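# Place a bottle from the steel table into the carton

## Task

Pick up any one bottle that stands on the steel table and set it down inside a carton cell that holds nothing yet, then open the gripper so the bottle is no longer held.

## Robot and tools

Robot: two six-joint arms, left_arm and right_arm, each ending in a parallel two-finger gripper. Joints per arm, in column order: waist, shoulder, elbow, wrist pitch, wrist yaw, wrist roll. Stated ranges (rad): waist -2.618 to 3.054, shoulder 0.000 to 3.142, elbow 0.000 to 3.142, wrist pitch -1.571 to 1.571, wrist yaw -1.571 to 1.571, wrist roll -2.094 to 2.094. The true ends may sit up to 0.036 rad away from these.

World frame: origin on the table surface midway between the arms; +x reaches out over the table, +z is up, and left_arm sits on the +y side. The arm names do not tell you which side of a picture it appears on. Each gripper's fingers point along its own +z and close along its own y. The reported end-effector point lies between the pads, roughly 1 cm short of the fingertips.

execute_actions, argument actions: a list holding zero or one entry. Empty list: nothing new is sent and the current state plus camera pictures come back. An action entry has rows and optionally steps (4 to 15, default 15; each step is 1/30 s). A wait entry has only steps (up to 300) and sends nothing; it returns once that many steps have elapsed since the previous result, counting your reply time. Optional pictures: true adds images to a non-empty call. A refused call moves nothing.

Each row is one list of 14 numbers in [-1, 1] covering both arms, even if one arm stays still: left_arm waist, shoulder, elbow, wrist pitch, wrist yaw, wrist roll, gripper opening, then right_arm in the same seven slots. One row is used per step; if fewer rows than steps, the final row repeats. The six joint numbers are scaled offsets, not poses: they are measured from the joint angles printed in the most recent result that lists them (before any such result, and for later calls inside the same reply, from where the arm is when the action begins). They are not relative to the preceding row. Scale: 1.0 equals 1.202 rad for the waist, 1.258 shoulder, 1.238 elbow, 2.073 wrist pitch, 2.022 for wrist yaw and for wrist roll. A request pushing a joint more than 0.036 rad beyond its stated end is refused; a request beyond the real end is clipped there and may produce a "joint sent to its limit" line, possibly about an earlier action. Its absence proves nothing. The opening slot is absolute: +1 fully open, -1 closed.

Sending all-zero joint offsets is not holding still: it pulls the arm back to the reference angles and gravity can make it sag a little each action. To keep an arm in place, in a reply's first call send the offsets that reach the wanted angles, zeros in later calls, and enlarge the aim if a joint keeps falling short.

Motion limits: per step each joint target stays within a lead of its measured angle (waist 0.202, shoulder 0.258, elbow 0.238, wrist pitch 0.573, wrist yaw and roll 0.522 rad), and targets are shrunk if they would move the gripper over 70 mm from where it is. Big offsets therefore need several actions or time. After you reply, the arms keep heading to the last row's target until all have nearly stopped or a step is HELD; then only a new action moves them further.

Each result is captured 4 steps before its action ends; those last steps play out afterwards.

Result lines: left_arm: ... | right_arm: ... give each gripper's position (m) and quaternion (wxyz) in the world frame, less exact at long reach. Joint positions and Joint velocities list each arm's six joints (rad, rad/s) then pad gap (m, m/s; 0.094 m fully open). grip_measured is the finger opening on the command scale; each gripper's reading may be offset by up to about 1 mm. "joint command not followed" means a clearance check altered or blocked some joint targets; the rest of the row ran. HELD marks steps where your row was partly or fully not sent. MOTOR HOT appears from 75 °C; OVER-TEMPERATURE FAULT reports a stop (at 90 °C the arm halts 10 s; at 100 °C it goes limp and drops). Holding loads, even while you think, heats motors.

Gripping: to hold, command an opening below grip_measured; about 0.03 below is firm, smaller gaps are gentler. Pad force tops out near 50 to 62 N, and initial contact can spike. Occasional tugs on held items or pushes on loose ones may happen.

zoom_image: camera (cam_high, cam_low, cam_left_wrist, cam_right_wrist) and region [x0, y0, x1, y1] in that camera's pixels, origin top-left, at most 504 by 504. It magnifies that camera's latest image. All images are 504x504. Calibration (K, distortion, T_world_to_cam) was given per camera; fixed cameras may be off by up to 2.3 degrees and 9 mm, and wrist camera poses derive from joint readings.

finished_scene: scene = number of the current scene. Replying without any tool call ends everything.

Avoid: knocking or setting anything off the table, dropping or slamming the bottle, pressing hard on objects, and letting the two arms collide or push on each other.

Each tool is called after "Call:" as a command line: name --argument value for each argument, lists and objects as JSON in quotes; but a table of rows of numbers goes row by row, as --pt "numbers of a row", without its own name.

## Session

Call:
execute_actions --actions '[]'

Scene clock: 0.00 s of 4680.00 s.
left_arm: end_effector_position=(-0.0452, +0.0318, +0.3804) grip_measured=+1.000 end_effector_quat_wxyz=(+0.263, +0.390, +0.648, -0.599) | right_arm: end_effector_position=(+0.2075, -0.2521, +0.1664) grip_measured=+1.000 end_effector_quat_wxyz=(-0.051, +0.853, -0.223, +0.470)
Joint positions: left_arm=[-1.429  0.638  0.987 -0.494  0.118 -0.599  0.094] | right_arm=[ 1.169  0.959  0.684 -0.769  0.875 -1.856  0.094]
Joint velocities: left_arm=[ 0.012 -0.002  0.012 -0.022 -0.022  0.051  0.   ] | right_arm=[-0.007 -0.002 -0.022  0.051 -0.007  0.022  0.   ]
Motor temperatures (°C, as the motors report them): left_arm=[22 22 22 22 24 23] | right_arm=[26 23 23 23 22 22]

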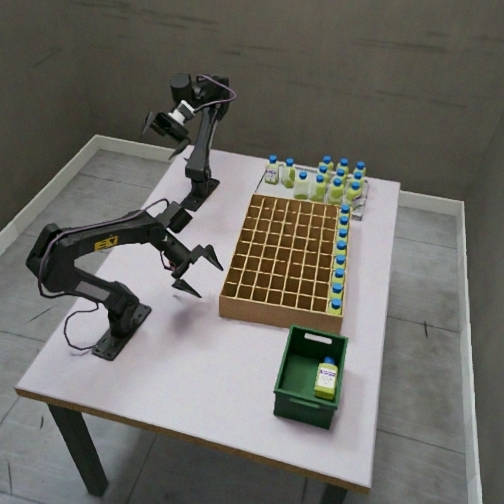

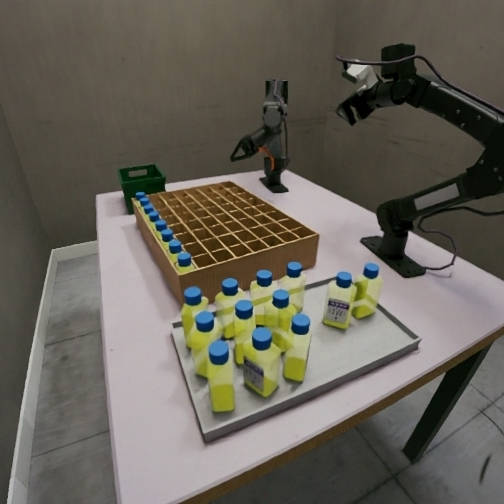

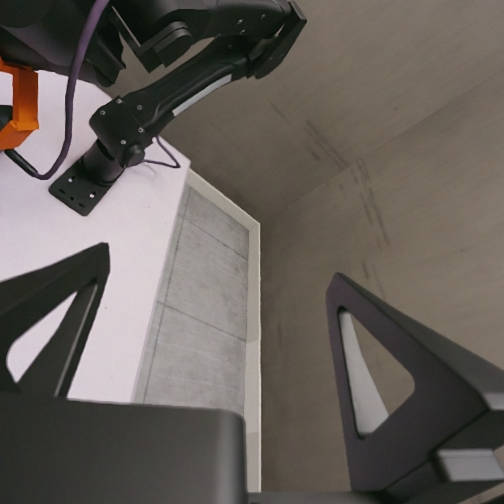

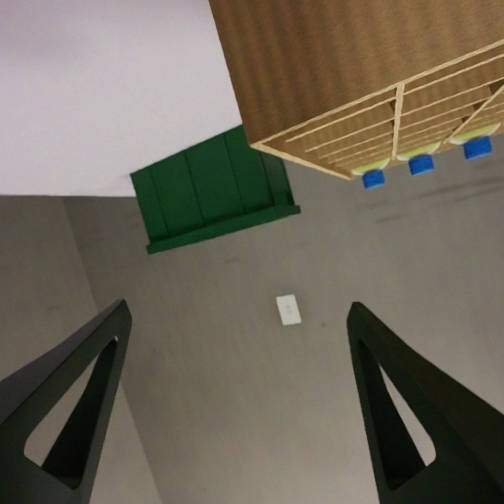

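Call:
zoom_image --camera "cam_high" --region '[200,140,400,340]'

Call:
zoom_image --camera "cam_low" --region '[230,180,450,400]'

Call:
execute_actions --actions '[{"rows":[[1,0.3,0.2,-0.4,-0.058,0.296,1,-0.8,-0.3,0,0,0,0,1]]}]'

Call:
execute_actions --actions '[{"steps":40}]' --pictures true

Region (200, 140, 400, 340) of cam_high's 504x504 image, scaled by 2.520, with more detail than that image has.

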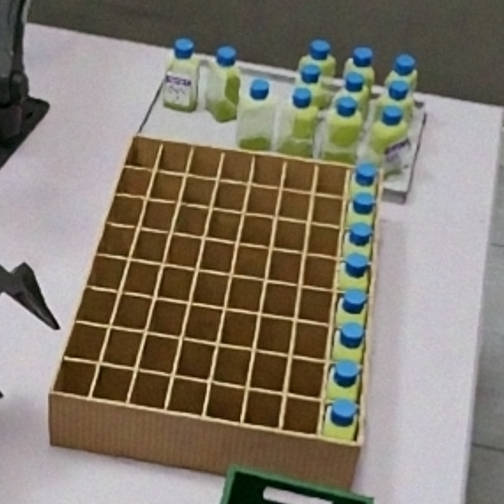

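Region (230, 180, 450, 400) of cam_low's 504x504 image, scaled by 2.291, with more detail than that image has.

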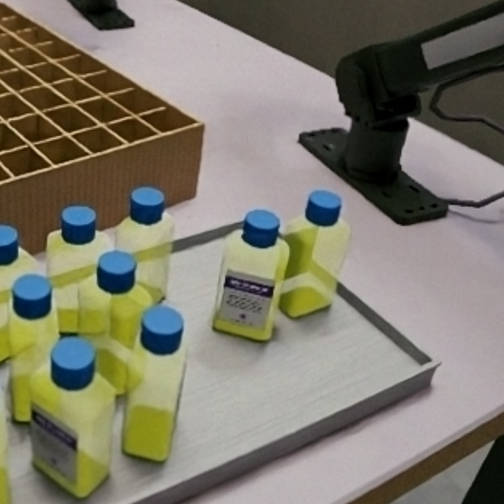

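Scene clock: 0.93 s of 4680.00 s.
left_arm: end_effector_position=(+0.1287, +0.0958, +0.2348) grip_measured=+1.000 end_effector_quat_wxyz=(+0.234, +0.389, +0.880, -0.140) | right_arm: end_effector_position=(+0.1927, -0.4502, +0.2387) grip_measured=+1.000 end_effector_quat_wxyz=(-0.011, +0.610, -0.566, +0.555)
Joint positions: left_arm=[-0.751  1.044  1.209 -1.183  0.029 -0.077  0.094] | right_arm=[ 0.39   0.577  0.687 -0.749  0.872 -1.857  0.094]
Joint velocities: left_arm=[ 2.127 -0.022 -0.002 -0.93  -0.154  0.476  0.   ] | right_arm=[-2.166 -0.012  0.002  0.066 -0.022 -0.095  0.   ]
Motor temperatures (°C, as the motors report them): left_arm=[22 22 23 23 24 23] | right_arm=[26 23 24 23 22 22]
Steps of this call (steps 1 to 17: nothing new was sent; steps 18 to 28: the first 11 steps of this action). Readings (joint positions):
18: left_arm=[-1.400 0.667 1.029 -0.580 0.116 -0.521] | right_arm=[1.138 0.935 0.681 -0.761 0.857 -1.856]
19: left_arm=[-1.330 0.731 1.106 -0.699 0.100 -0.423] | right_arm=[1.069 0.878 0.674 -0.758 0.848 -1.856]
21: left_arm=[-1.210 0.857 1.196 -0.817 0.073 -0.304] | right_arm=[0.919 0.723 0.674 -0.755 0.854 -1.856]
25: left_arm=[-0.971 1.013 1.209 -1.054 0.047 -0.145] | right_arm=[0.615 0.577 0.687 -0.745 0.873 -1.856]
28: the state above

Scene clock: 2.27 s of 4680.00 s.
left_arm: end_effector_position=(+0.1824, +0.2123, +0.2203) grip_measured=+1.000 end_effector_quat_wxyz=(+0.208, +0.183, +0.960, -0.040) | right_arm: end_effector_position=(+0.1729, -0.4870, +0.2384) grip_measured=+1.000 end_effector_quat_wxyz=(+0.043, +0.557, -0.618, +0.554)
Joint positions: left_arm=[-0.234  1.041  1.209 -1.312 -0.001 -0.006  0.094] | right_arm=[ 0.214  0.577  0.687 -0.754  0.879 -1.857  0.094]
Joint velocities: left_arm=[ 0.002  0.007 -0.002  0.037 -0.007  0.037  0.   ] | right_arm=[ 0.012 -0.002 -0.007  0.007  0.095  0.051  0.   ]
Motor temperatures (°C, as the motors report them): left_arm=[22 22 23 23 24 23] | right_arm=[26 23 24 23 22 22]
Kept back: nothing.
Steps of this call (steps 1 to 4: the last 4 steps of your previous action; steps 5 to 30: the robot went on to your last target; steps 31 to 40: nothing new was sent). Readings (joint positions):
1: left_arm=[-0.676 1.043 1.209 -1.208 0.025 -0.063] | right_arm=[0.318 0.577 0.687 -0.749 0.872 -1.857]
2: left_arm=[-0.602 1.041 1.209 -1.228 0.021 -0.052] | right_arm=[0.263 0.577 0.687 -0.751 0.876 -1.857]
4: left_arm=[-0.455 1.041 1.209 -1.256 0.015 -0.035] | right_arm=[0.219 0.577 0.687 -0.753 0.879 -1.857]
8: left_arm=[-0.244 1.041 1.209 -1.285 -0.001 -0.021] | right_arm=[0.214 0.577 0.687 -0.754 0.879 -1.857]
40: the state above
All arms were judged still, so your last target was given up. Only a new action makes them travel on or press farther. Fingers that are still opening or closing keep moving.
camera_calibration (this result's frames):
cam_left_wrist: T_world_to_cam=[[-0.213246, -0.96906, 0.124295, 0.20641], [-0.945, 0.236879, 0.225531, 0.0845708], [-0.247995, -0.0693649, -0.966275, 0.391742], [0, 0, 0, 1]] pos_world=[0.221086, 0.207164, 0.333801]
cam_right_wrist: T_world_to_cam=[[0.741585, 0.232207, 0.629389, -0.173532], [-0.643891, -0.0169598, 0.764929, -0.0500218], [0.188296, -0.972518, 0.136939, -0.416084], [0, 0, 0, 1]] pos_world=[0.174828, -0.365202, 0.204461]

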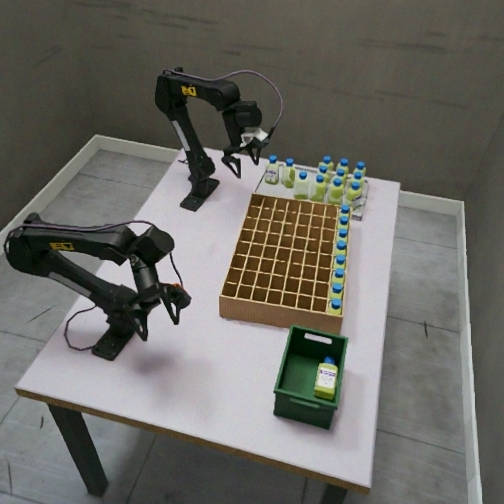

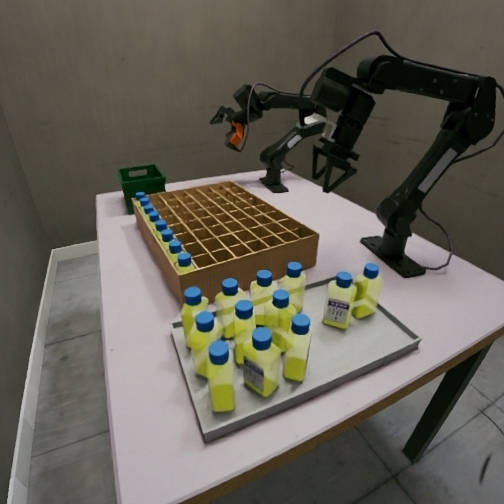

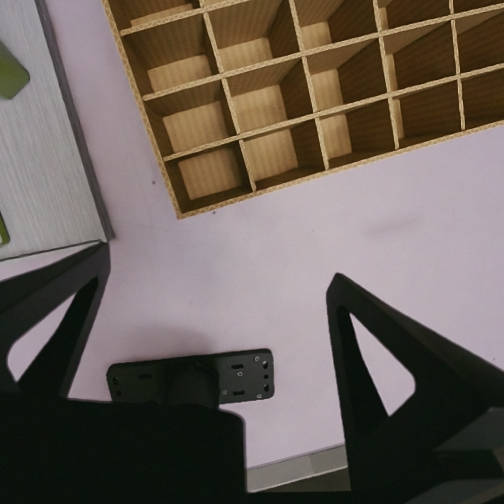

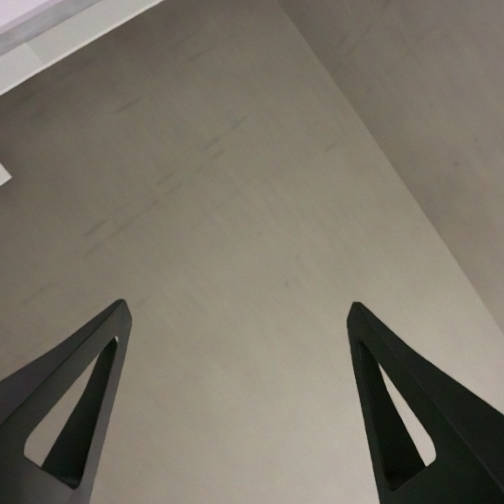

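Call:
execute_actions --actions '[{"rows":[[0.8,0.42,0.38,-0.122,0,0.29,1,0,0,0,0,0,0,1]]}]'

Call:
execute_actions --actions '[{"steps":25}]' --pictures true

Scene clock: 3.33 s of 4680.00 s.
left_arm: end_effector_position=(+0.2677, +0.3903, +0.2031) grip_measured=+1.000 end_effector_quat_wxyz=(+0.056, +0.100, +0.993, +0.020) | right_arm: end_effector_position=(+0.1729, -0.4870, +0.2384) grip_measured=+1.000 end_effector_quat_wxyz=(+0.043, +0.557, -0.618, +0.554)
Joint positions: left_arm=[ 0.472  1.623  1.653 -1.482  0.009  0.522  0.094] | right_arm=[ 0.214  0.577  0.687 -0.754  0.879 -1.857  0.094]
Joint velocities: left_arm=[ 1.995  0.159 -0.002 -0.198  0.022  0.344  0.   ] | right_arm=[ 0.007 -0.007  0.002 -0.037 -0.081  0.007  0.   ]
Motor temperatures (°C, as the motors report them): left_arm=[22 22 23 23 24 23] | right_arm=[26 23 24 23 22 22]
joint sent to its limit (left arm) — the command would take joint 4 (wrist pitch) past its lower limit, so that joint was sent only as far as its limit.
Steps of this call (steps 1 to 21: nothing new was sent; steps 22 to 32: the first 11 steps of this action). Readings (joint positions):
22: left_arm=[-0.204 1.073 1.245 -1.362 0.010 0.073] | right_arm=[0.214 0.577 0.687 -0.754 0.879 -1.857]
23: left_arm=[-0.137 1.139 1.323 -1.437 0.012 0.171] | right_arm=[0.214 0.577 0.687 -0.754 0.879 -1.857]
25: left_arm=[0.002 1.302 1.490 -1.491 0.012 0.318] | right_arm=[0.214 0.577 0.687 -0.754 0.879 -1.857]
29: left_arm=[0.264 1.561 1.653 -1.468 0.012 0.470] | right_arm=[0.214 0.577 0.687 -0.754 0.879 -1.857]
32: the state above

Scene clock: 4.17 s of 4680.00 s.
left_arm: end_effector_position=(+0.2141, +0.4552, +0.2108) grip_measured=+1.000 end_effector_quat_wxyz=(+0.033, -0.006, +0.999, +0.029) | right_arm: end_effector_position=(+0.1729, -0.4870, +0.2384) grip_measured=+1.000 end_effector_quat_wxyz=(+0.043, +0.557, -0.618, +0.554)
Joint positions: left_arm=[ 0.736  1.589  1.653 -1.549 -0.013  0.574  0.094] | right_arm=[ 0.214  0.577  0.687 -0.754  0.879 -1.857  0.094]
Joint velocities: left_arm=[ 0.002  0.007  0.007 -0.037  0.022 -0.066  0.   ] | right_arm=[-0.002  0.012  0.002 -0.007 -0.051 -0.051  0.   ]
Motor temperatures (°C, as the motors report them): left_arm=[22 22 23 23 24 23] | right_arm=[26 23 24 23 22 22]
joint sent to its limit (left arm) — the command would take joint 4 (wrist pitch) past its lower limit, so that joint was sent only as far as its limit.
Kept back: nothing.
Steps of this call (steps 1 to 4: the last 4 steps of your previous action; steps 5 to 25: the robot went on to your last target). Readings (joint positions):
1: left_arm=[0.545 1.624 1.653 -1.486 0.008 0.532] | right_arm=[0.214 0.577 0.687 -0.754 0.879 -1.857]
2: left_arm=[0.616 1.621 1.653 -1.492 0.006 0.540] | right_arm=[0.214 0.577 0.687 -0.754 0.879 -1.857]
4: left_arm=[0.723 1.610 1.653 -1.505 -0.006 0.551] | right_arm=[0.214 0.577 0.687 -0.754 0.879 -1.857]
8: left_arm=[0.747 1.592 1.653 -1.533 -0.014 0.563] | right_arm=[0.214 0.577 0.687 -0.754 0.879 -1.857]
25: the state above
camera_calibration (this result's frames):
cam_left_wrist: T_world_to_cam=[[0.206274, -0.978492, 0.00217453, 0.389943], [-0.82151, -0.171973, 0.543642, 0.15176], [-0.531576, -0.113926, -0.839314, 0.461485], [0, 0, 0, 1]] pos_world=[0.289552, 0.46023, 0.30398]
cam_right_wrist: T_world_to_cam=[[0.741585, 0.232207, 0.629389, -0.173532], [-0.643891, -0.0169598, 0.764929, -0.0500218], [0.188296, -0.972518, 0.136939, -0.416084], [0, 0, 0, 1]] pos_world=[0.174828, -0.365202, 0.204461]

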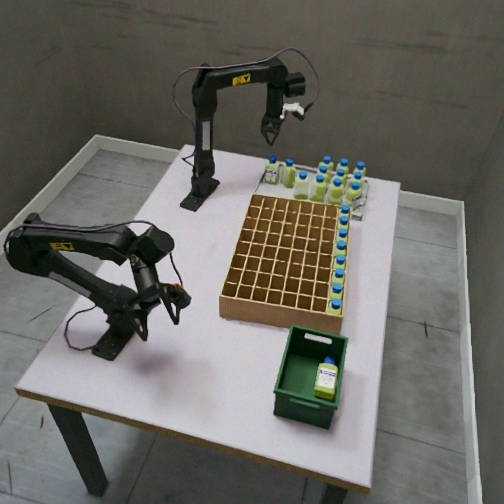

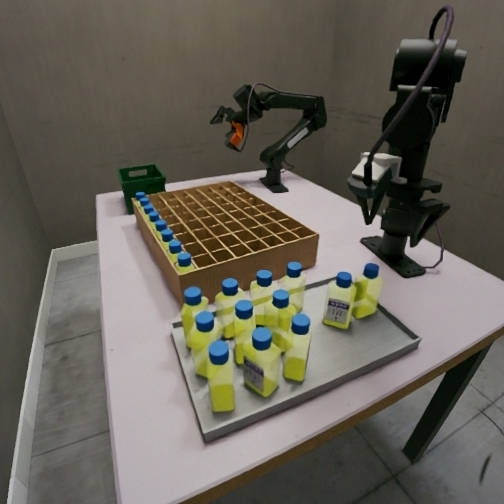

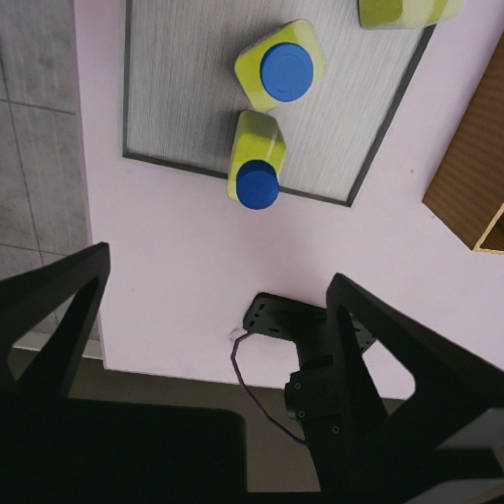

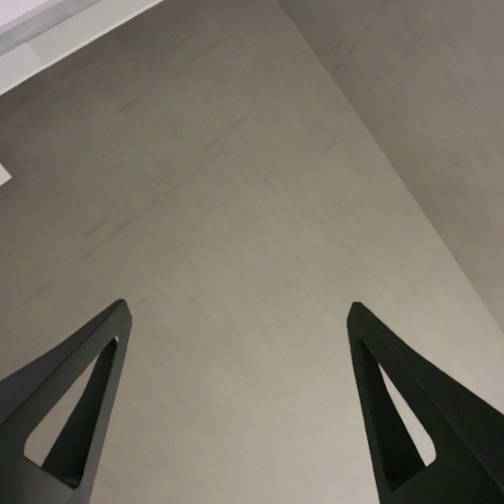

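Call:
execute_actions --actions '[{"rows":[[-0.046,0.008,-0.155,0.073,0.006,-0.018,0.5,0,0,0,0,0,0,1]]}]'

Call:
execute_actions --actions '[{"steps":10}]' --pictures true

Call:
zoom_image --camera "cam_high" --region '[240,130,380,270]'

Scene clock: 4.87 s of 4680.00 s.
left_arm: end_effector_position=(+0.2192, +0.4410, +0.1583) grip_measured=+0.502 end_effector_quat_wxyz=(+0.000, +0.005, +1.000, +0.006) | right_arm: end_effector_position=(+0.1729, -0.4870, +0.2384) grip_measured=+1.000 end_effector_quat_wxyz=(+0.043, +0.557, -0.618, +0.554)
Joint positions: left_arm=[ 0.686  1.612  1.468 -1.421 -0.01   0.546  0.071] | right_arm=[ 0.214  0.577  0.687 -0.754  0.879 -1.857  0.094]
Joint velocities: left_arm=[-0.012  0.002 -0.007  0.198  0.022 -0.11   0.001] | right_arm=[ 0.007 -0.002 -0.012 -0.022 -0.037  0.022  0.   ]
Motor temperatures (°C, as the motors report them): left_arm=[22 22 23 23 24 23] | right_arm=[26 23 24 23 22 22]
joint sent to its limit (left arm) — the command would take joint 4 (wrist pitch) past its lower limit, so that joint was sent only as far as its limit.
Steps of this call (steps 1 to 10: the robot went on to your last target; steps 11 to 21: the first 11 steps of this action). Readings (joint positions):
11: left_arm=[0.732 1.584 1.629 -1.524 -0.013 0.570] | right_arm=[0.214 0.577 0.687 -0.754 0.879 -1.857]
12: left_arm=[0.722 1.575 1.584 -1.490 -0.013 0.564] | right_arm=[0.214 0.577 0.687 -0.754 0.879 -1.857]
14: left_arm=[0.698 1.583 1.511 -1.463 -0.012 0.557] | right_arm=[0.214 0.577 0.687 -0.754 0.879 -1.857]
18: left_arm=[0.686 1.612 1.468 -1.436 -0.010 0.549] | right_arm=[0.214 0.577 0.687 -0.754 0.879 -1.857]
21: the state above

Scene clock: 5.20 s of 4680.00 s.
left_arm: end_effector_position=(+0.2218, +0.4426, +0.1583) grip_measured=+0.502 end_effector_quat_wxyz=(+0.005, +0.004, +1.000, +0.009) | right_arm: end_effector_position=(+0.1729, -0.4870, +0.2384) grip_measured=+1.000 end_effector_quat_wxyz=(+0.043, +0.557, -0.618, +0.554)
Joint positions: left_arm=[ 0.686  1.612  1.468 -1.408 -0.01   0.544  0.071] | right_arm=[ 0.214  0.577  0.687 -0.754  0.879 -1.857  0.094]
Joint velocities: left_arm=[ 0.002  0.007 -0.002  0.007 -0.051  0.022 -0.001] | right_arm=[ 0.012 -0.012 -0.012  0.051 -0.081 -0.037  0.   ]
Motor temperatures (°C, as the motors report them): left_arm=[22 23 23 23 24 23] | right_arm=[26 23 24 23 22 22]
Kept back: nothing.
Steps of this call (steps 1 to 4: the last 4 steps of your previous action; steps 5 to 10: the robot went on to your last target). Readings (joint positions):
1: left_arm=[0.686 1.612 1.468 -1.418 -0.010 0.546] | right_arm=[0.214 0.577 0.687 -0.754 0.879 -1.857]
2: left_arm=[0.686 1.612 1.468 -1.415 -0.010 0.546] | right_arm=[0.214 0.577 0.687 -0.754 0.879 -1.857]
4: left_arm=[0.686 1.612 1.468 -1.412 -0.010 0.545] | right_arm=[0.214 0.577 0.687 -0.754 0.879 -1.857]
8: left_arm=[0.686 1.612 1.468 -1.409 -0.010 0.544] | right_arm=[0.214 0.577 0.687 -0.754 0.879 -1.857]
10: the state above
camera_calibration (this result's frames):
cam_left_wrist: T_world_to_cam=[[0.187555, -0.981792, 0.0301165, 0.377297], [-0.7933, -0.133324, 0.594054, 0.153074], [-0.579222, -0.135309, -0.803862, 0.434532], [0, 0, 0, 1]] pos_world=[0.30236, 0.449632, 0.247006]
cam_right_wrist: T_world_to_cam=[[0.741727, 0.232451, 0.629132, -0.173377], [-0.643675, -0.0168895, 0.765113, -0.0500686], [0.188477, -0.972461, 0.137095, -0.416125], [0, 0, 0, 1]] pos_world=[0.1748, -0.365209, 0.204434]

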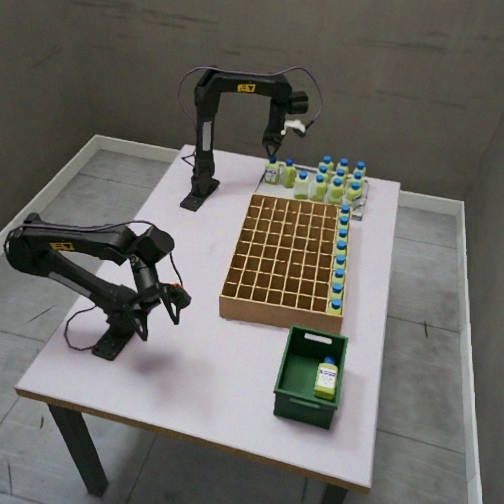

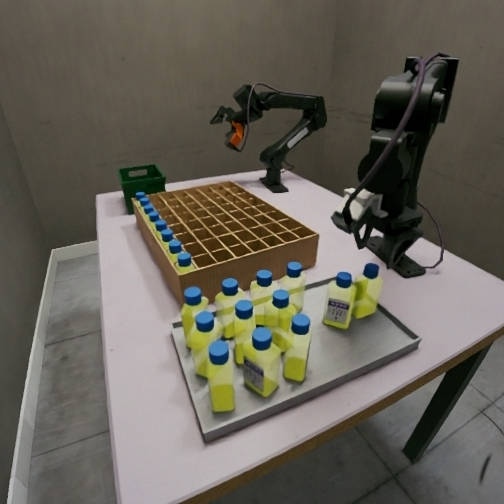

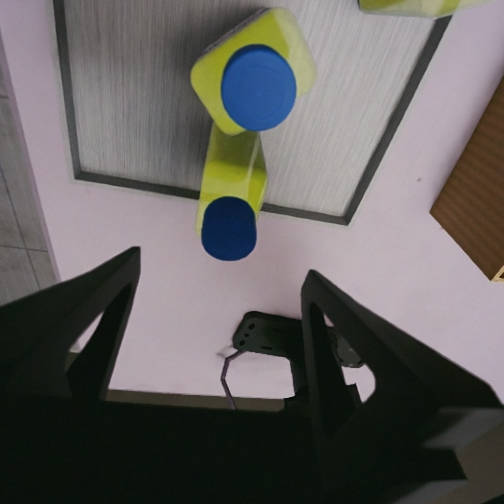

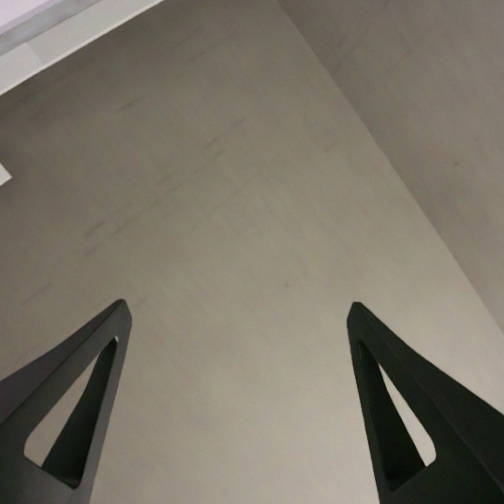

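Region (240, 130, 380, 270) of cam_high's 504x504 image, scaled by 3.600, with more detail than that image has.

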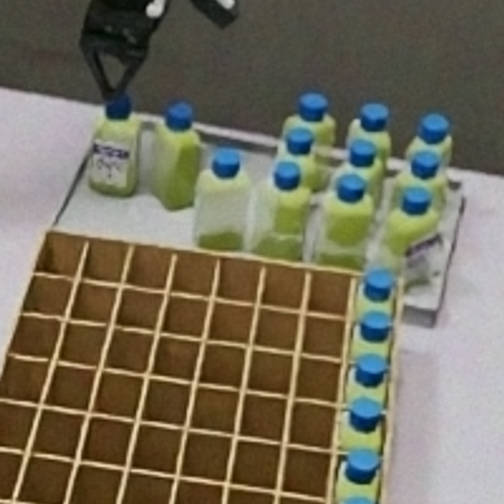

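Call:
execute_actions --actions '[{"rows":[[-0.004,0,-0.04,0.03,0.005,0,0.3,0,0,0,0,0,0,1],[-0.004,0,-0.06,0.045,0.005,0,0.3,0,0,0,0,0,0,1],[-0.004,0,-0.08,0.06,0.005,0,0.3,0,0,0,0,0,0,1],[-0.004,0,-0.1,0.07,0.005,0,0.3,0,0,0,0,0,0,1],[-0.004,0,-0.127,0.074,0.005,0,0.3,0,0,0,0,0,0,1]]}]'

Call:
execute_actions --actions '[{"steps":10}]' --pictures true

Call:
zoom_image --camera "cam_low" --region '[300,200,450,350]'

Scene clock: 5.83 s of 4680.00 s.
left_arm: end_effector_position=(+0.2169, +0.4397, +0.1210) grip_measured=+0.302 end_effector_quat_wxyz=(-0.007, +0.004, +1.000, +0.002) | right_arm: end_effector_position=(+0.1729, -0.4870, +0.2384) grip_measured=+1.000 end_effector_quat_wxyz=(+0.043, +0.557, -0.618, +0.554)
Joint positions: left_arm=[ 0.686  1.614  1.322 -1.289 -0.01   0.544  0.061] | right_arm=[ 0.214  0.577  0.687 -0.754  0.879 -1.857  0.094]
Joint velocities: left_arm=[-0.012 -0.002 -0.012  0.154  0.022 -0.095  0.   ] | right_arm=[0.002 0.007 0.007 0.037 0.022 0.051 0.   ]
Motor temperatures (°C, as the motors report them): left_arm=[22 23 23 23 24 23] | right_arm=[26 23 24 23 22 22]
Steps of this call (steps 1 to 8: the robot went on to your last target; steps 9 to 19: the first 11 steps of this action). Readings (joint positions):
9: left_arm=[0.686 1.612 1.464 -1.401 -0.010 0.544] | right_arm=[0.214 0.577 0.687 -0.754 0.879 -1.857]
10: left_arm=[0.686 1.612 1.455 -1.388 -0.010 0.544] | right_arm=[0.214 0.577 0.687 -0.754 0.879 -1.857]
12: left_arm=[0.686 1.612 1.416 -1.346 -0.010 0.544] | right_arm=[0.214 0.577 0.687 -0.754 0.879 -1.857]
16: left_arm=[0.686 1.614 1.330 -1.300 -0.010 0.544] | right_arm=[0.214 0.577 0.687 -0.754 0.879 -1.857]
19: the state above

Scene clock: 6.17 s of 4680.00 s.
left_arm: end_effector_position=(+0.2216, +0.4425, +0.1210) grip_measured=+0.302 end_effector_quat_wxyz=(+0.003, +0.004, +1.000, +0.007) | right_arm: end_effector_position=(+0.1729, -0.4870, +0.2384) grip_measured=+1.000 end_effector_quat_wxyz=(+0.043, +0.557, -0.618, +0.554)
Joint positions: left_arm=[ 0.686  1.614  1.322 -1.267 -0.01   0.544  0.061] | right_arm=[ 0.214  0.577  0.687 -0.754  0.879 -1.857  0.094]
Joint velocities: left_arm=[ 0.002 -0.017 -0.002  0.007 -0.037  0.007 -0.   ] | right_arm=[-0.002  0.007 -0.002  0.066 -0.007  0.007  0.   ]
Motor temperatures (°C, as the motors report them): left_arm=[22 23 23 23 24 23] | right_arm=[26 23 24 24 22 22]
Kept back: nothing.
Steps of this call (steps 1 to 4: the last 4 steps of your previous action; steps 5 to 10: the robot went on to your last target). Readings (joint positions):
1: left_arm=[0.686 1.614 1.322 -1.284 -0.010 0.544] | right_arm=[0.214 0.577 0.687 -0.754 0.879 -1.857]
2: left_arm=[0.686 1.614 1.322 -1.280 -0.010 0.544] | right_arm=[0.214 0.577 0.687 -0.754 0.879 -1.857]
4: left_arm=[0.686 1.614 1.322 -1.274 -0.010 0.544] | right_arm=[0.214 0.577 0.687 -0.754 0.879 -1.857]
8: left_arm=[0.686 1.614 1.322 -1.268 -0.010 0.544] | right_arm=[0.214 0.577 0.687 -0.754 0.879 -1.857]
10: the state above
camera_calibration (this result's frames):
cam_left_wrist: T_world_to_cam=[[0.188103, -0.981617, 0.0323245, 0.377898], [-0.789928, -0.131649, 0.598902, 0.173054], [-0.583637, -0.138189, -0.80017, 0.406226], [0, 0, 0, 1]] pos_world=[0.302705, 0.449869, 0.209193]
cam_right_wrist: T_world_to_cam=[[0.741727, 0.232451, 0.629132, -0.173377], [-0.643675, -0.0168895, 0.765113, -0.0500686], [0.188477, -0.972461, 0.137095, -0.416125], [0, 0, 0, 1]] pos_world=[0.1748, -0.365209, 0.204434]

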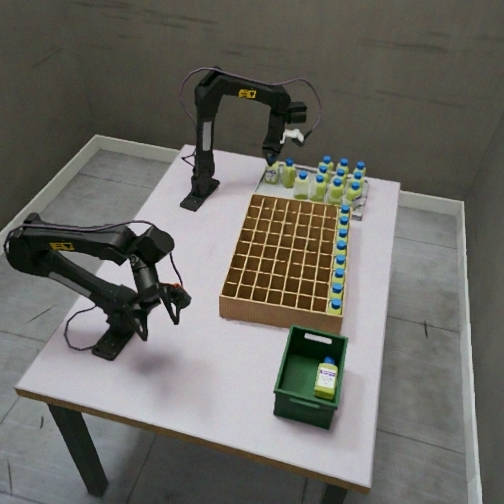

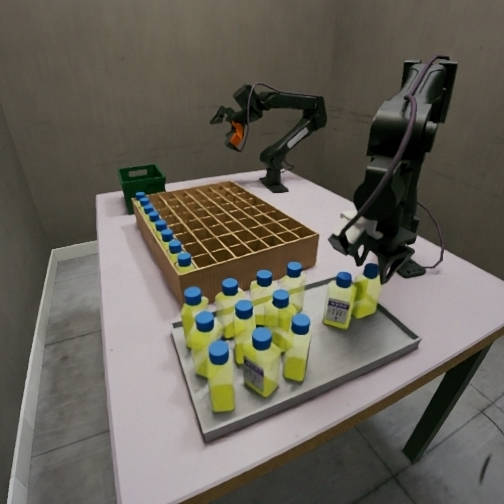

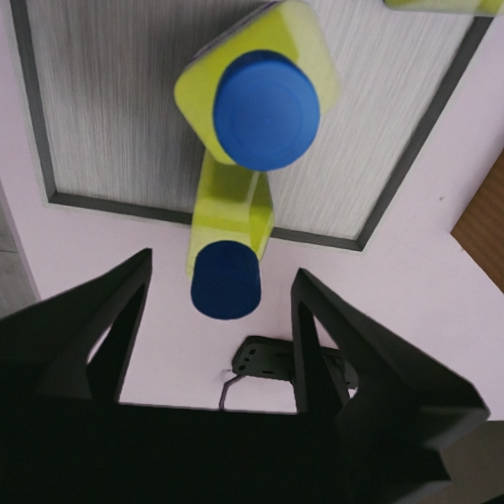

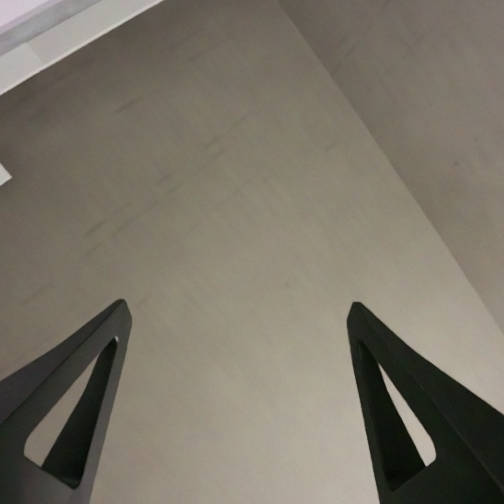

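Region (300, 200, 450, 350) of cam_low's 504x504 image, scaled by 3.360, with more detail than that image has.

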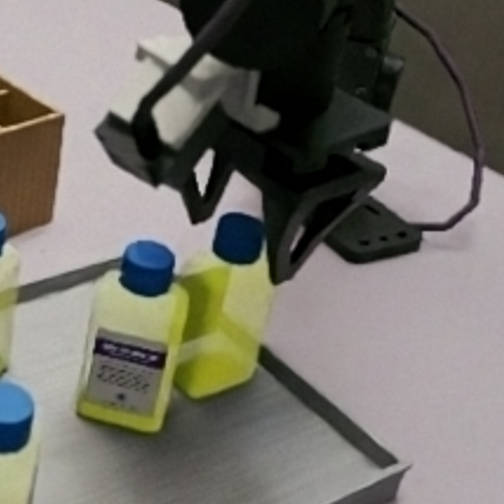

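Call:
execute_actions --actions '[{"rows":[[0,0.006,-0.015,0.008,0,0,0.1,0,0,0,0,0,0,1],[0,0.006,-0.015,0.008,0,0,0,0,0,0,0,0,0,1],[0,0.006,-0.015,0.008,0,0,-0.2,0,0,0,0,0,0,1],[0,0.006,-0.015,0.008,0,0,-0.3,0,0,0,0,0,0,1],[0,0.006,-0.015,0.008,0,0,-0.48,0,0,0,0,0,0,1]]}]'

Call:
execute_actions --actions '[{"steps":6}]' --pictures true

Scene clock: 6.67 s of 4680.00 s.
left_arm: end_effector_position=(+0.2228, +0.4432, +0.1210) grip_measured=-0.462 end_effector_quat_wxyz=(+0.005, +0.004, +1.000, +0.009) | right_arm: end_effector_position=(+0.1729, -0.4870, +0.2384) grip_measured=+1.000 end_effector_quat_wxyz=(+0.043, +0.557, -0.618, +0.554)
Joint positions: left_arm=[ 0.686  1.614  1.322 -1.262 -0.01   0.544  0.025] | right_arm=[ 0.214  0.577  0.687 -0.754  0.879 -1.857  0.094]
Joint velocities: left_arm=[-0.002  0.007 -0.002  0.022 -0.007 -0.022 -0.001] | right_arm=[-0.002 -0.007 -0.007 -0.037  0.007 -0.037  0.   ]
Motor temperatures (°C, as the motors report them): left_arm=[22 23 23 23 24 23] | right_arm=[26 23 24 24 22 22]
Steps of this call (steps 1 to 4: the robot went on to your last target; steps 5 to 15: the first 11 steps of this action). Readings (joint positions):
5: left_arm=[0.686 1.614 1.322 -1.265 -0.010 0.544] | right_arm=[0.214 0.577 0.687 -0.754 0.879 -1.857]
6: left_arm=[0.686 1.614 1.322 -1.265 -0.010 0.544] | right_arm=[0.214 0.577 0.687 -0.754 0.879 -1.857]
8: left_arm=[0.686 1.614 1.322 -1.263 -0.010 0.544] | right_arm=[0.214 0.577 0.687 -0.754 0.879 -1.857]
12: left_arm=[0.686 1.614 1.322 -1.262 -0.010 0.544] | right_arm=[0.214 0.577 0.687 -0.754 0.879 -1.857]
15: the state above

Scene clock: 6.87 s of 4680.00 s.
left_arm: end_effector_position=(+0.2228, +0.4432, +0.1210) grip_measured=-0.462 end_effector_quat_wxyz=(+0.005, +0.004, +1.000, +0.009) | right_arm: end_effector_position=(+0.1729, -0.4870, +0.2384) grip_measured=+1.000 end_effector_quat_wxyz=(+0.043, +0.557, -0.618, +0.554)
Joint positions: left_arm=[ 0.686  1.614  1.322 -1.262 -0.01   0.544  0.025] | right_arm=[ 0.214  0.577  0.687 -0.754  0.879 -1.857  0.094]
Joint velocities: left_arm=[-0.002 -0.012 -0.022  0.007 -0.007 -0.007 -0.   ] | right_arm=[-0.002  0.002 -0.002 -0.022  0.022  0.037  0.   ]
Motor temperatures (°C, as the motors report them): left_arm=[22 23 23 23 24 23] | right_arm=[26 23 24 24 22 22]
Kept back: nothing.
Steps of this call (steps 1 to 4: the last 4 steps of your previous action; steps 5 to 6: the robot went on to your last target). Readings (joint positions):
1: left_arm=[0.686 1.614 1.322 -1.262 -0.010 0.544] | right_arm=[0.214 0.577 0.687 -0.754 0.879 -1.857]
2: left_arm=[0.686 1.614 1.322 -1.262 -0.010 0.544] | right_arm=[0.214 0.577 0.687 -0.754 0.879 -1.857]
4: left_arm=[0.686 1.614 1.322 -1.262 -0.010 0.544] | right_arm=[0.214 0.577 0.687 -0.754 0.879 -1.857]
6: the state above
camera_calibration (this result's frames):
cam_left_wrist: T_world_to_cam=[[0.187959, -0.981703, 0.0305107, 0.378637], [-0.792668, -0.133276, 0.594907, 0.175849], [-0.579955, -0.136003, -0.803215, 0.40558], [0, 0, 0, 1]] pos_world=[0.30344, 0.450306, 0.209602]
cam_right_wrist: T_world_to_cam=[[0.741727, 0.232451, 0.629132, -0.173377], [-0.643675, -0.0168895, 0.765113, -0.0500686], [0.188477, -0.972461, 0.137095, -0.416125], [0, 0, 0, 1]] pos_world=[0.1748, -0.365209, 0.204434]

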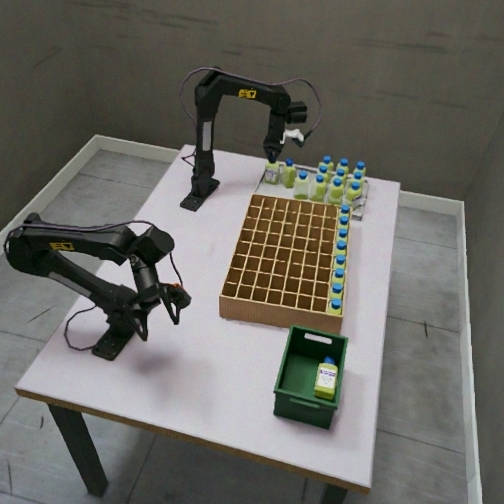

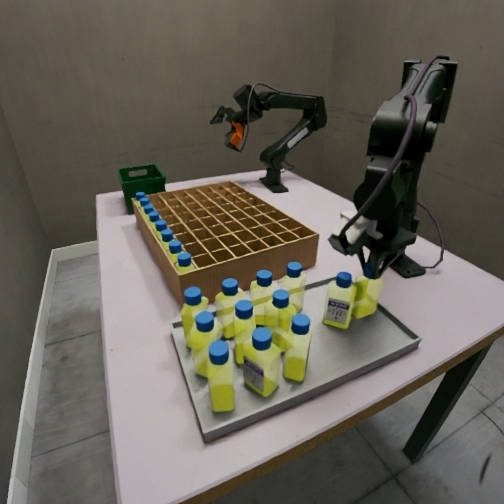

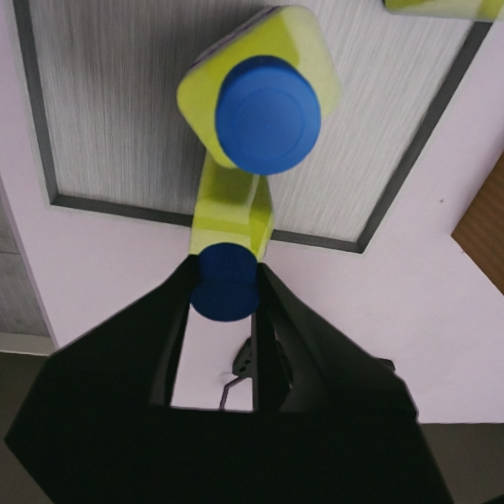

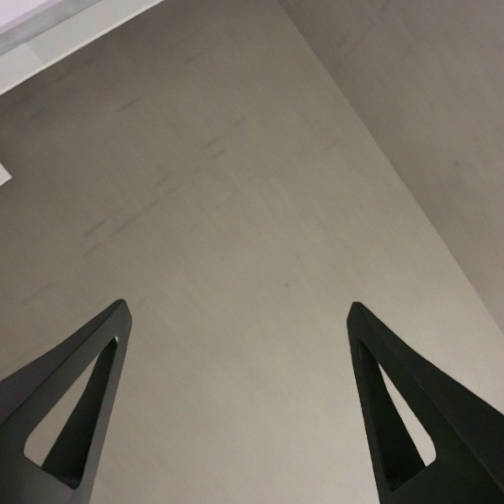

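Call:
execute_actions --actions '[{"rows":[[0,0,0,0,0,0,-0.5,0,0,0,0,0,0,1],[0,-0.01,0.04,-0.03,0,0,-0.5,0,0,0,0,0,0,1],[0,-0.015,0.07,-0.05,0,0,-0.5,0,0,0,0,0,0,1],[0,-0.02,0.1,-0.07,0,0,-0.5,0,0,0,0,0,0,1],[0,-0.025,0.13,-0.09,0,0,-0.5,0,0,0,0,0,0,1],[0,-0.03,0.16,-0.11,0,0,-0.5,0,0,0,0,0,0,1],[0,-0.035,0.19,-0.13,0,0,-0.5,0,0,0,0,0,0,1],[0,-0.04,0.22,-0.145,0,0,-0.5,0,0,0,0,0,0,1],[0,-0.045,0.25,-0.145,0,0,-0.5,0,0,0,0,0,0,1],[0,-0.05,0.29,-0.145,0,0,-0.5,0,0,0,0,0,0,1],[0,-0.055,0.325,-0.145,0,0,-0.5,0,0,0,0,0,0,1]]}]'

Call:
execute_actions --actions '[{"rows":[[-0.05,0,0.01,0,0,0.03,-0.5,0,0,0,0,0,0,1],[-0.1,0,0.01,0,0,0.06,-0.5,0,0,0,0,0,0,1],[-0.15,0,0.01,0,0,0.1,-0.5,0,0,0,0,0,0,1],[-0.2,0,0.01,0,0,0.15,-0.5,0,0,0,0,0,0,1],[-0.25,0,0.01,0,0,0.2,-0.5,0,0,0,0,0,0,1],[-0.3,0,0.01,0,0,0.25,-0.5,0,0,0,0,0,0,1],[-0.35,0,0.01,-0.005,0,0.372,-0.5,0,0,0,0,0,0,1]]}]'

Call:
execute_actions --actions '[{"steps":8}]' --pictures true

Scene clock: 7.70 s of 4680.00 s.
left_arm: end_effector_position=(+0.2286, +0.4467, +0.1980) grip_measured=-0.462 end_effector_quat_wxyz=(+0.037, +0.004, +0.999, +0.029) | right_arm: end_effector_position=(+0.1729, -0.4870, +0.2384) grip_measured=+1.000 end_effector_quat_wxyz=(+0.043, +0.557, -0.618, +0.554)
Joint positions: left_arm=[ 0.686  1.597  1.609 -1.489 -0.011  0.544  0.025] | right_arm=[ 0.214  0.577  0.687 -0.754  0.879 -1.858  0.094]
Joint velocities: left_arm=[ 0.007 -0.183  1.253 -0.432  0.051  0.022 -0.   ] | right_arm=[-0.007 -0.012  0.002  0.051 -0.007  0.007  0.   ]
Motor temperatures (°C, as the motors report them): left_arm=[22 23 23 23 24 23] | right_arm=[26 23 24 24 22 22]
joint sent to its limit (left arm) — the command would take joint 4 (wrist pitch) past its lower limit, so that joint was sent only as far as its limit.
Steps of this call (steps 1 to 14: the robot went on to your last target; steps 15 to 25: the first 11 steps of this action). Readings (joint positions):
15: left_arm=[0.686 1.614 1.322 -1.262 -0.010 0.544] | right_arm=[0.214 0.577 0.687 -0.754 0.879 -1.857]
16: left_arm=[0.686 1.614 1.324 -1.266 -0.010 0.544] | right_arm=[0.214 0.577 0.687 -0.754 0.879 -1.857]
18: left_arm=[0.686 1.614 1.347 -1.305 -0.011 0.544] | right_arm=[0.214 0.577 0.687 -0.754 0.879 -1.857]
22: left_arm=[0.686 1.612 1.486 -1.426 -0.011 0.544] | right_arm=[0.214 0.577 0.687 -0.754 0.879 -1.857]
25: the state above

Scene clock: 8.20 s of 4680.00 s.
left_arm: end_effector_position=(+0.2783, +0.3230, +0.2327) grip_measured=-0.462 end_effector_quat_wxyz=(+0.085, +0.486, +0.868, +0.058) | right_arm: end_effector_position=(+0.1729, -0.4870, +0.2384) grip_measured=+1.000 end_effector_quat_wxyz=(+0.043, +0.557, -0.618, +0.554)
Joint positions: left_arm=[ 0.244  1.562  1.701 -1.505  0.001  1.115  0.025] | right_arm=[ 0.214  0.577  0.687 -0.754  0.879 -1.858  0.094]
Joint velocities: left_arm=[-0.09  -0.017 -0.017 -0.11   0.037  1.194 -0.001] | right_arm=[-0.027  0.007 -0.012  0.037  0.007 -0.022  0.   ]
Motor temperatures (°C, as the motors report them): left_arm=[22 23 23 23 24 23] | right_arm=[26 23 24 24 22 22]
joint sent to its limit (left arm) — the command would take joint 4 (wrist pitch) past its lower limit, so that joint was sent only as far as its limit.
Steps of this call (steps 1 to 4: the last 4 steps of your previous action; steps 5 to 15: the first 11 steps of this action, its rows measured from where the robot was after step 4). Readings (joint positions):
4: left_arm=[0.686 1.556 1.700 -1.507 -0.011 0.544] | right_arm=[0.214 0.577 0.687 -0.754 0.879 -1.858]
5: left_arm=[0.681 1.549 1.701 -1.510 -0.013 0.551] | right_arm=[0.214 0.577 0.687 -0.754 0.879 -1.858]
6: left_arm=[0.663 1.547 1.701 -1.511 -0.019 0.569] | right_arm=[0.214 0.577 0.687 -0.754 0.879 -1.858]
8: left_arm=[0.580 1.551 1.701 -1.511 -0.029 0.641] | right_arm=[0.214 0.577 0.687 -0.754 0.879 -1.858]
12: left_arm=[0.325 1.562 1.701 -1.502 -0.023 0.941] | right_arm=[0.214 0.577 0.687 -0.754 0.879 -1.858]
15: the state above

Scene clock: 8.47 s of 4680.00 s.
left_arm: end_effector_position=(+0.2763, +0.3277, +0.2324) grip_measured=-0.462 end_effector_quat_wxyz=(+0.075, +0.544, +0.833, +0.065) | right_arm: end_effector_position=(+0.1729, -0.4870, +0.2384) grip_measured=+1.000 end_effector_quat_wxyz=(+0.043, +0.557, -0.618, +0.554)
Joint positions: left_arm=[ 0.256  1.562  1.701 -1.511 -0.006  1.262  0.025] | right_arm=[ 0.214  0.577  0.687 -0.754  0.879 -1.858  0.094]
Joint velocities: left_arm=[-0.012  0.017 -0.012 -0.007 -0.066  0.212  0.001] | right_arm=[-0.002  0.017  0.007  0.022 -0.081  0.037  0.   ]
Motor temperatures (°C, as the motors report them): left_arm=[22 23 23 23 24 23] | right_arm=[26 23 24 24 22 22]
Kept back: nothing.
Steps of this call (steps 1 to 4: the last 4 steps of your previous action; steps 5 to 8: the robot went on to your last target). Readings (joint positions):
1: left_arm=[0.244 1.562 1.701 -1.507 0.001 1.151] | right_arm=[0.214 0.577 0.687 -0.754 0.879 -1.858]
2: left_arm=[0.248 1.562 1.701 -1.508 -0.000 1.179] | right_arm=[0.214 0.577 0.687 -0.754 0.879 -1.858]
4: left_arm=[0.254 1.562 1.701 -1.510 -0.003 1.220] | right_arm=[0.214 0.577 0.687 -0.754 0.879 -1.858]
8: the state above
camera_calibration (this result's frames):
cam_left_wrist: T_world_to_cam=[[-0.809323, -0.572717, -0.130354, 0.430719], [-0.546239, 0.652305, 0.525472, -0.172808], [-0.215916, 0.496481, -0.840765, 0.211275], [0, 0, 0, 1]] pos_world=[0.299814, 0.254509, 0.324585]
cam_right_wrist: T_world_to_cam=[[0.741869, 0.232695, 0.628875, -0.173221], [-0.643459, -0.0168192, 0.765296, -0.0501154], [0.188657, -0.972404, 0.137252, -0.416165], [0, 0, 0, 1]] pos_world=[0.174773, -0.365216, 0.204407]

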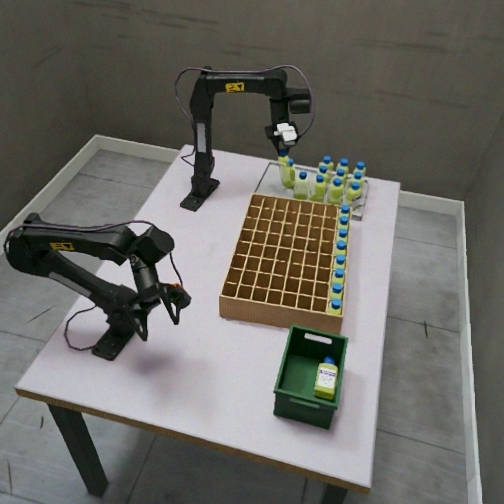

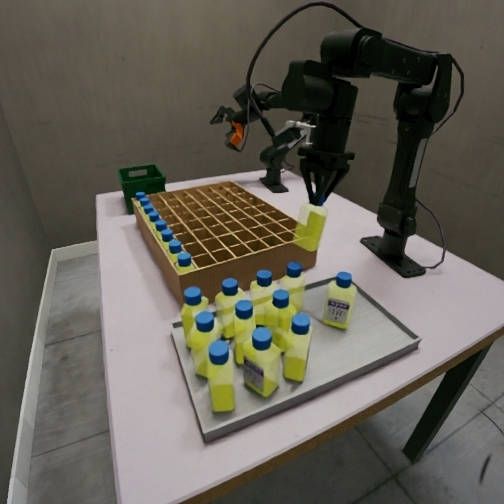

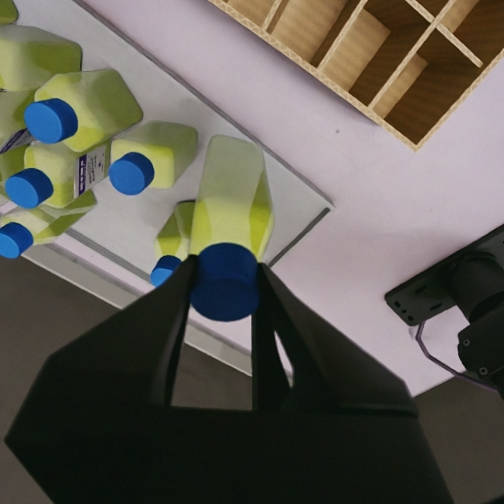

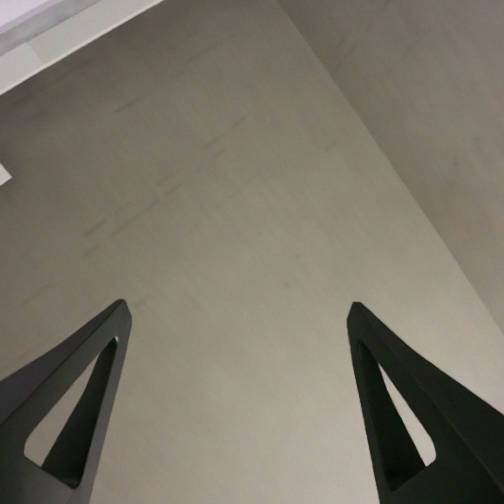

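Call:
execute_actions --actions '[{"rows":[[-0.05,0,0,-0.025,0,0.016,-0.5,0,0,0,0,0,0,1],[-0.1,0,0,-0.025,0,0.016,-0.5,0,0,0,0,0,0,1],[-0.15,0,0,-0.025,0,0.016,-0.5,0,0,0,0,0,0,1],[-0.2,0,0,-0.025,0,0.016,-0.5,0,0,0,0,0,0,1],[-0.24,0,0,-0.025,0,0.016,-0.5,0,0,0,0,0,0,1],[-0.27,0,0,-0.025,0,0.016,-0.5,0,0,0,0,0,0,1],[-0.3,0.015,0,-0.025,0,0.016,-0.5,0,0,0,0,0,0,1],[-0.325,0.02,-0.02,-0.025,0,0.016,-0.5,0,0,0,0,0,0,1]]}]'

Call:
execute_actions --actions '[{"steps":10}]' --pictures true

Scene clock: 9.00 s of 4680.00 s.
left_arm: end_effector_position=(+0.2607, +0.2087, +0.2265) grip_measured=-0.462 end_effector_quat_wxyz=(+0.068, +0.710, +0.700, +0.037) | right_arm: end_effector_position=(+0.1729, -0.4870, +0.2384) grip_measured=+1.000 end_effector_quat_wxyz=(+0.043, +0.557, -0.618, +0.554)
Joint positions: left_arm=[-0.146  1.579  1.701 -1.539 -0.001  1.29   0.025] | right_arm=[ 0.214  0.577  0.687 -0.754  0.879 -1.858  0.094]
Joint velocities: left_arm=[-0.149  0.105 -0.027 -0.037 -0.007  0.007  0.001] | right_arm=[ 0.012  0.002 -0.012  0.022  0.007  0.022  0.   ]
Motor temperatures (°C, as the motors report them): left_arm=[22 23 23 23 24 23] | right_arm=[26 23 25 24 22 22]
joint sent to its limit (left arm) — the command would take joint 4 (wrist pitch) past its lower limit, so that joint was sent only as far as its limit.
Steps of this call (steps 1 to 5: the robot went on to your last target; steps 6 to 16: the first 11 steps of this action). Readings (joint positions):
6: left_arm=[0.251 1.562 1.701 -1.513 -0.008 1.283] | right_arm=[0.214 0.577 0.687 -0.754 0.879 -1.858]
7: left_arm=[0.234 1.562 1.701 -1.519 -0.015 1.284] | right_arm=[0.214 0.577 0.687 -0.754 0.879 -1.858]
9: left_arm=[0.150 1.562 1.701 -1.529 -0.026 1.285] | right_arm=[0.214 0.577 0.687 -0.754 0.879 -1.858]
13: left_arm=[-0.076 1.567 1.701 -1.532 -0.016 1.288] | right_arm=[0.214 0.577 0.687 -0.754 0.879 -1.858]
16: the state above

Scene clock: 9.33 s of 4680.00 s.
left_arm: end_effector_position=(+0.2593, +0.2099, +0.2245) grip_measured=-0.462 end_effector_quat_wxyz=(+0.060, +0.710, +0.701, +0.034) | right_arm: end_effector_position=(+0.1729, -0.4870, +0.2384) grip_measured=+1.000 end_effector_quat_wxyz=(+0.043, +0.557, -0.618, +0.554)
Joint positions: left_arm=[-0.144  1.585  1.701 -1.548 -0.002  1.29   0.025] | right_arm=[ 0.214  0.577  0.687 -0.754  0.879 -1.858  0.094]
Joint velocities: left_arm=[0.002 0.002 0.002 0.022 0.022 0.007 0.001] | right_arm=[ 0.012  0.002 -0.007 -0.007  0.037 -0.022  0.   ]
Motor temperatures (°C, as the motors report them): left_arm=[22 23 23 23 24 23] | right_arm=[26 23 25 24 22 22]
joint sent to its limit (left arm) — the command would take joint 4 (wrist pitch) past its lower limit, so that joint was sent only as far as its limit.
Kept back: nothing.
Steps of this call (steps 1 to 4: the last 4 steps of your previous action; steps 5 to 10: the robot went on to your last target). Readings (joint positions):
1: left_arm=[-0.147 1.582 1.701 -1.540 -0.000 1.290] | right_arm=[0.214 0.577 0.687 -0.754 0.879 -1.858]
2: left_arm=[-0.145 1.584 1.701 -1.542 -0.001 1.290] | right_arm=[0.214 0.577 0.687 -0.754 0.879 -1.858]
4: left_arm=[-0.144 1.585 1.701 -1.544 -0.002 1.290] | right_arm=[0.214 0.577 0.687 -0.754 0.879 -1.858]
8: left_arm=[-0.144 1.585 1.701 -1.547 -0.002 1.290] | right_arm=[0.214 0.577 0.687 -0.754 0.879 -1.858]
10: the state above
camera_calibration (this result's frames):
cam_left_wrist: T_world_to_cam=[[-0.979953, -0.183275, -0.0781186, 0.299228], [-0.195534, 0.809594, 0.553465, -0.231353], [-0.0381918, 0.557644, -0.829201, 0.197902], [0, 0, 0, 1]] pos_world=[0.255551, 0.131784, 0.315521]
cam_right_wrist: T_world_to_cam=[[0.741869, 0.232695, 0.628875, -0.173221], [-0.643459, -0.0168192, 0.765296, -0.0501154], [0.188657, -0.972404, 0.137252, -0.416165], [0, 0, 0, 1]] pos_world=[0.174773, -0.365216, 0.204407]

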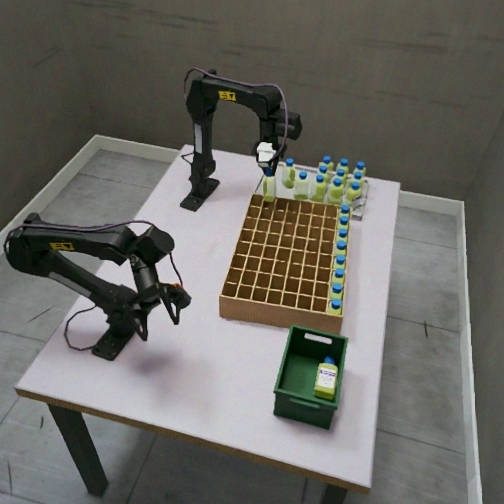

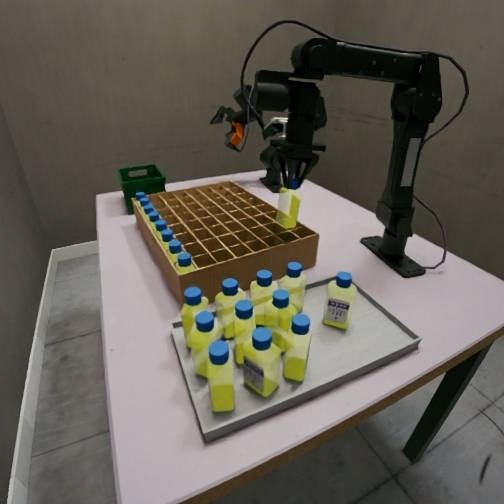

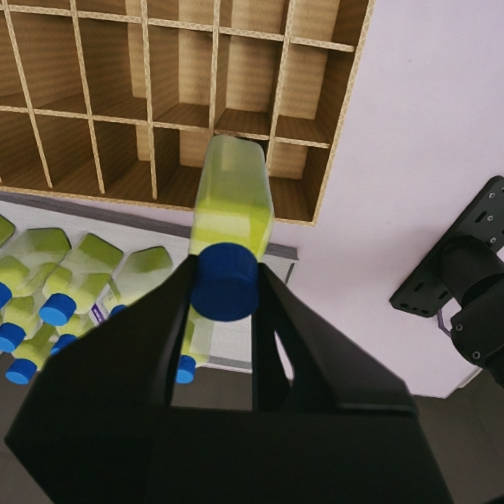

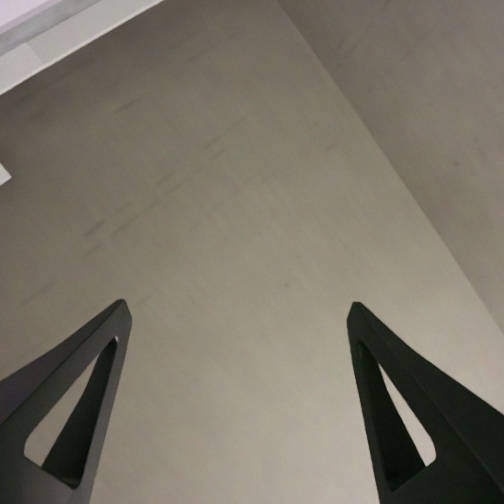

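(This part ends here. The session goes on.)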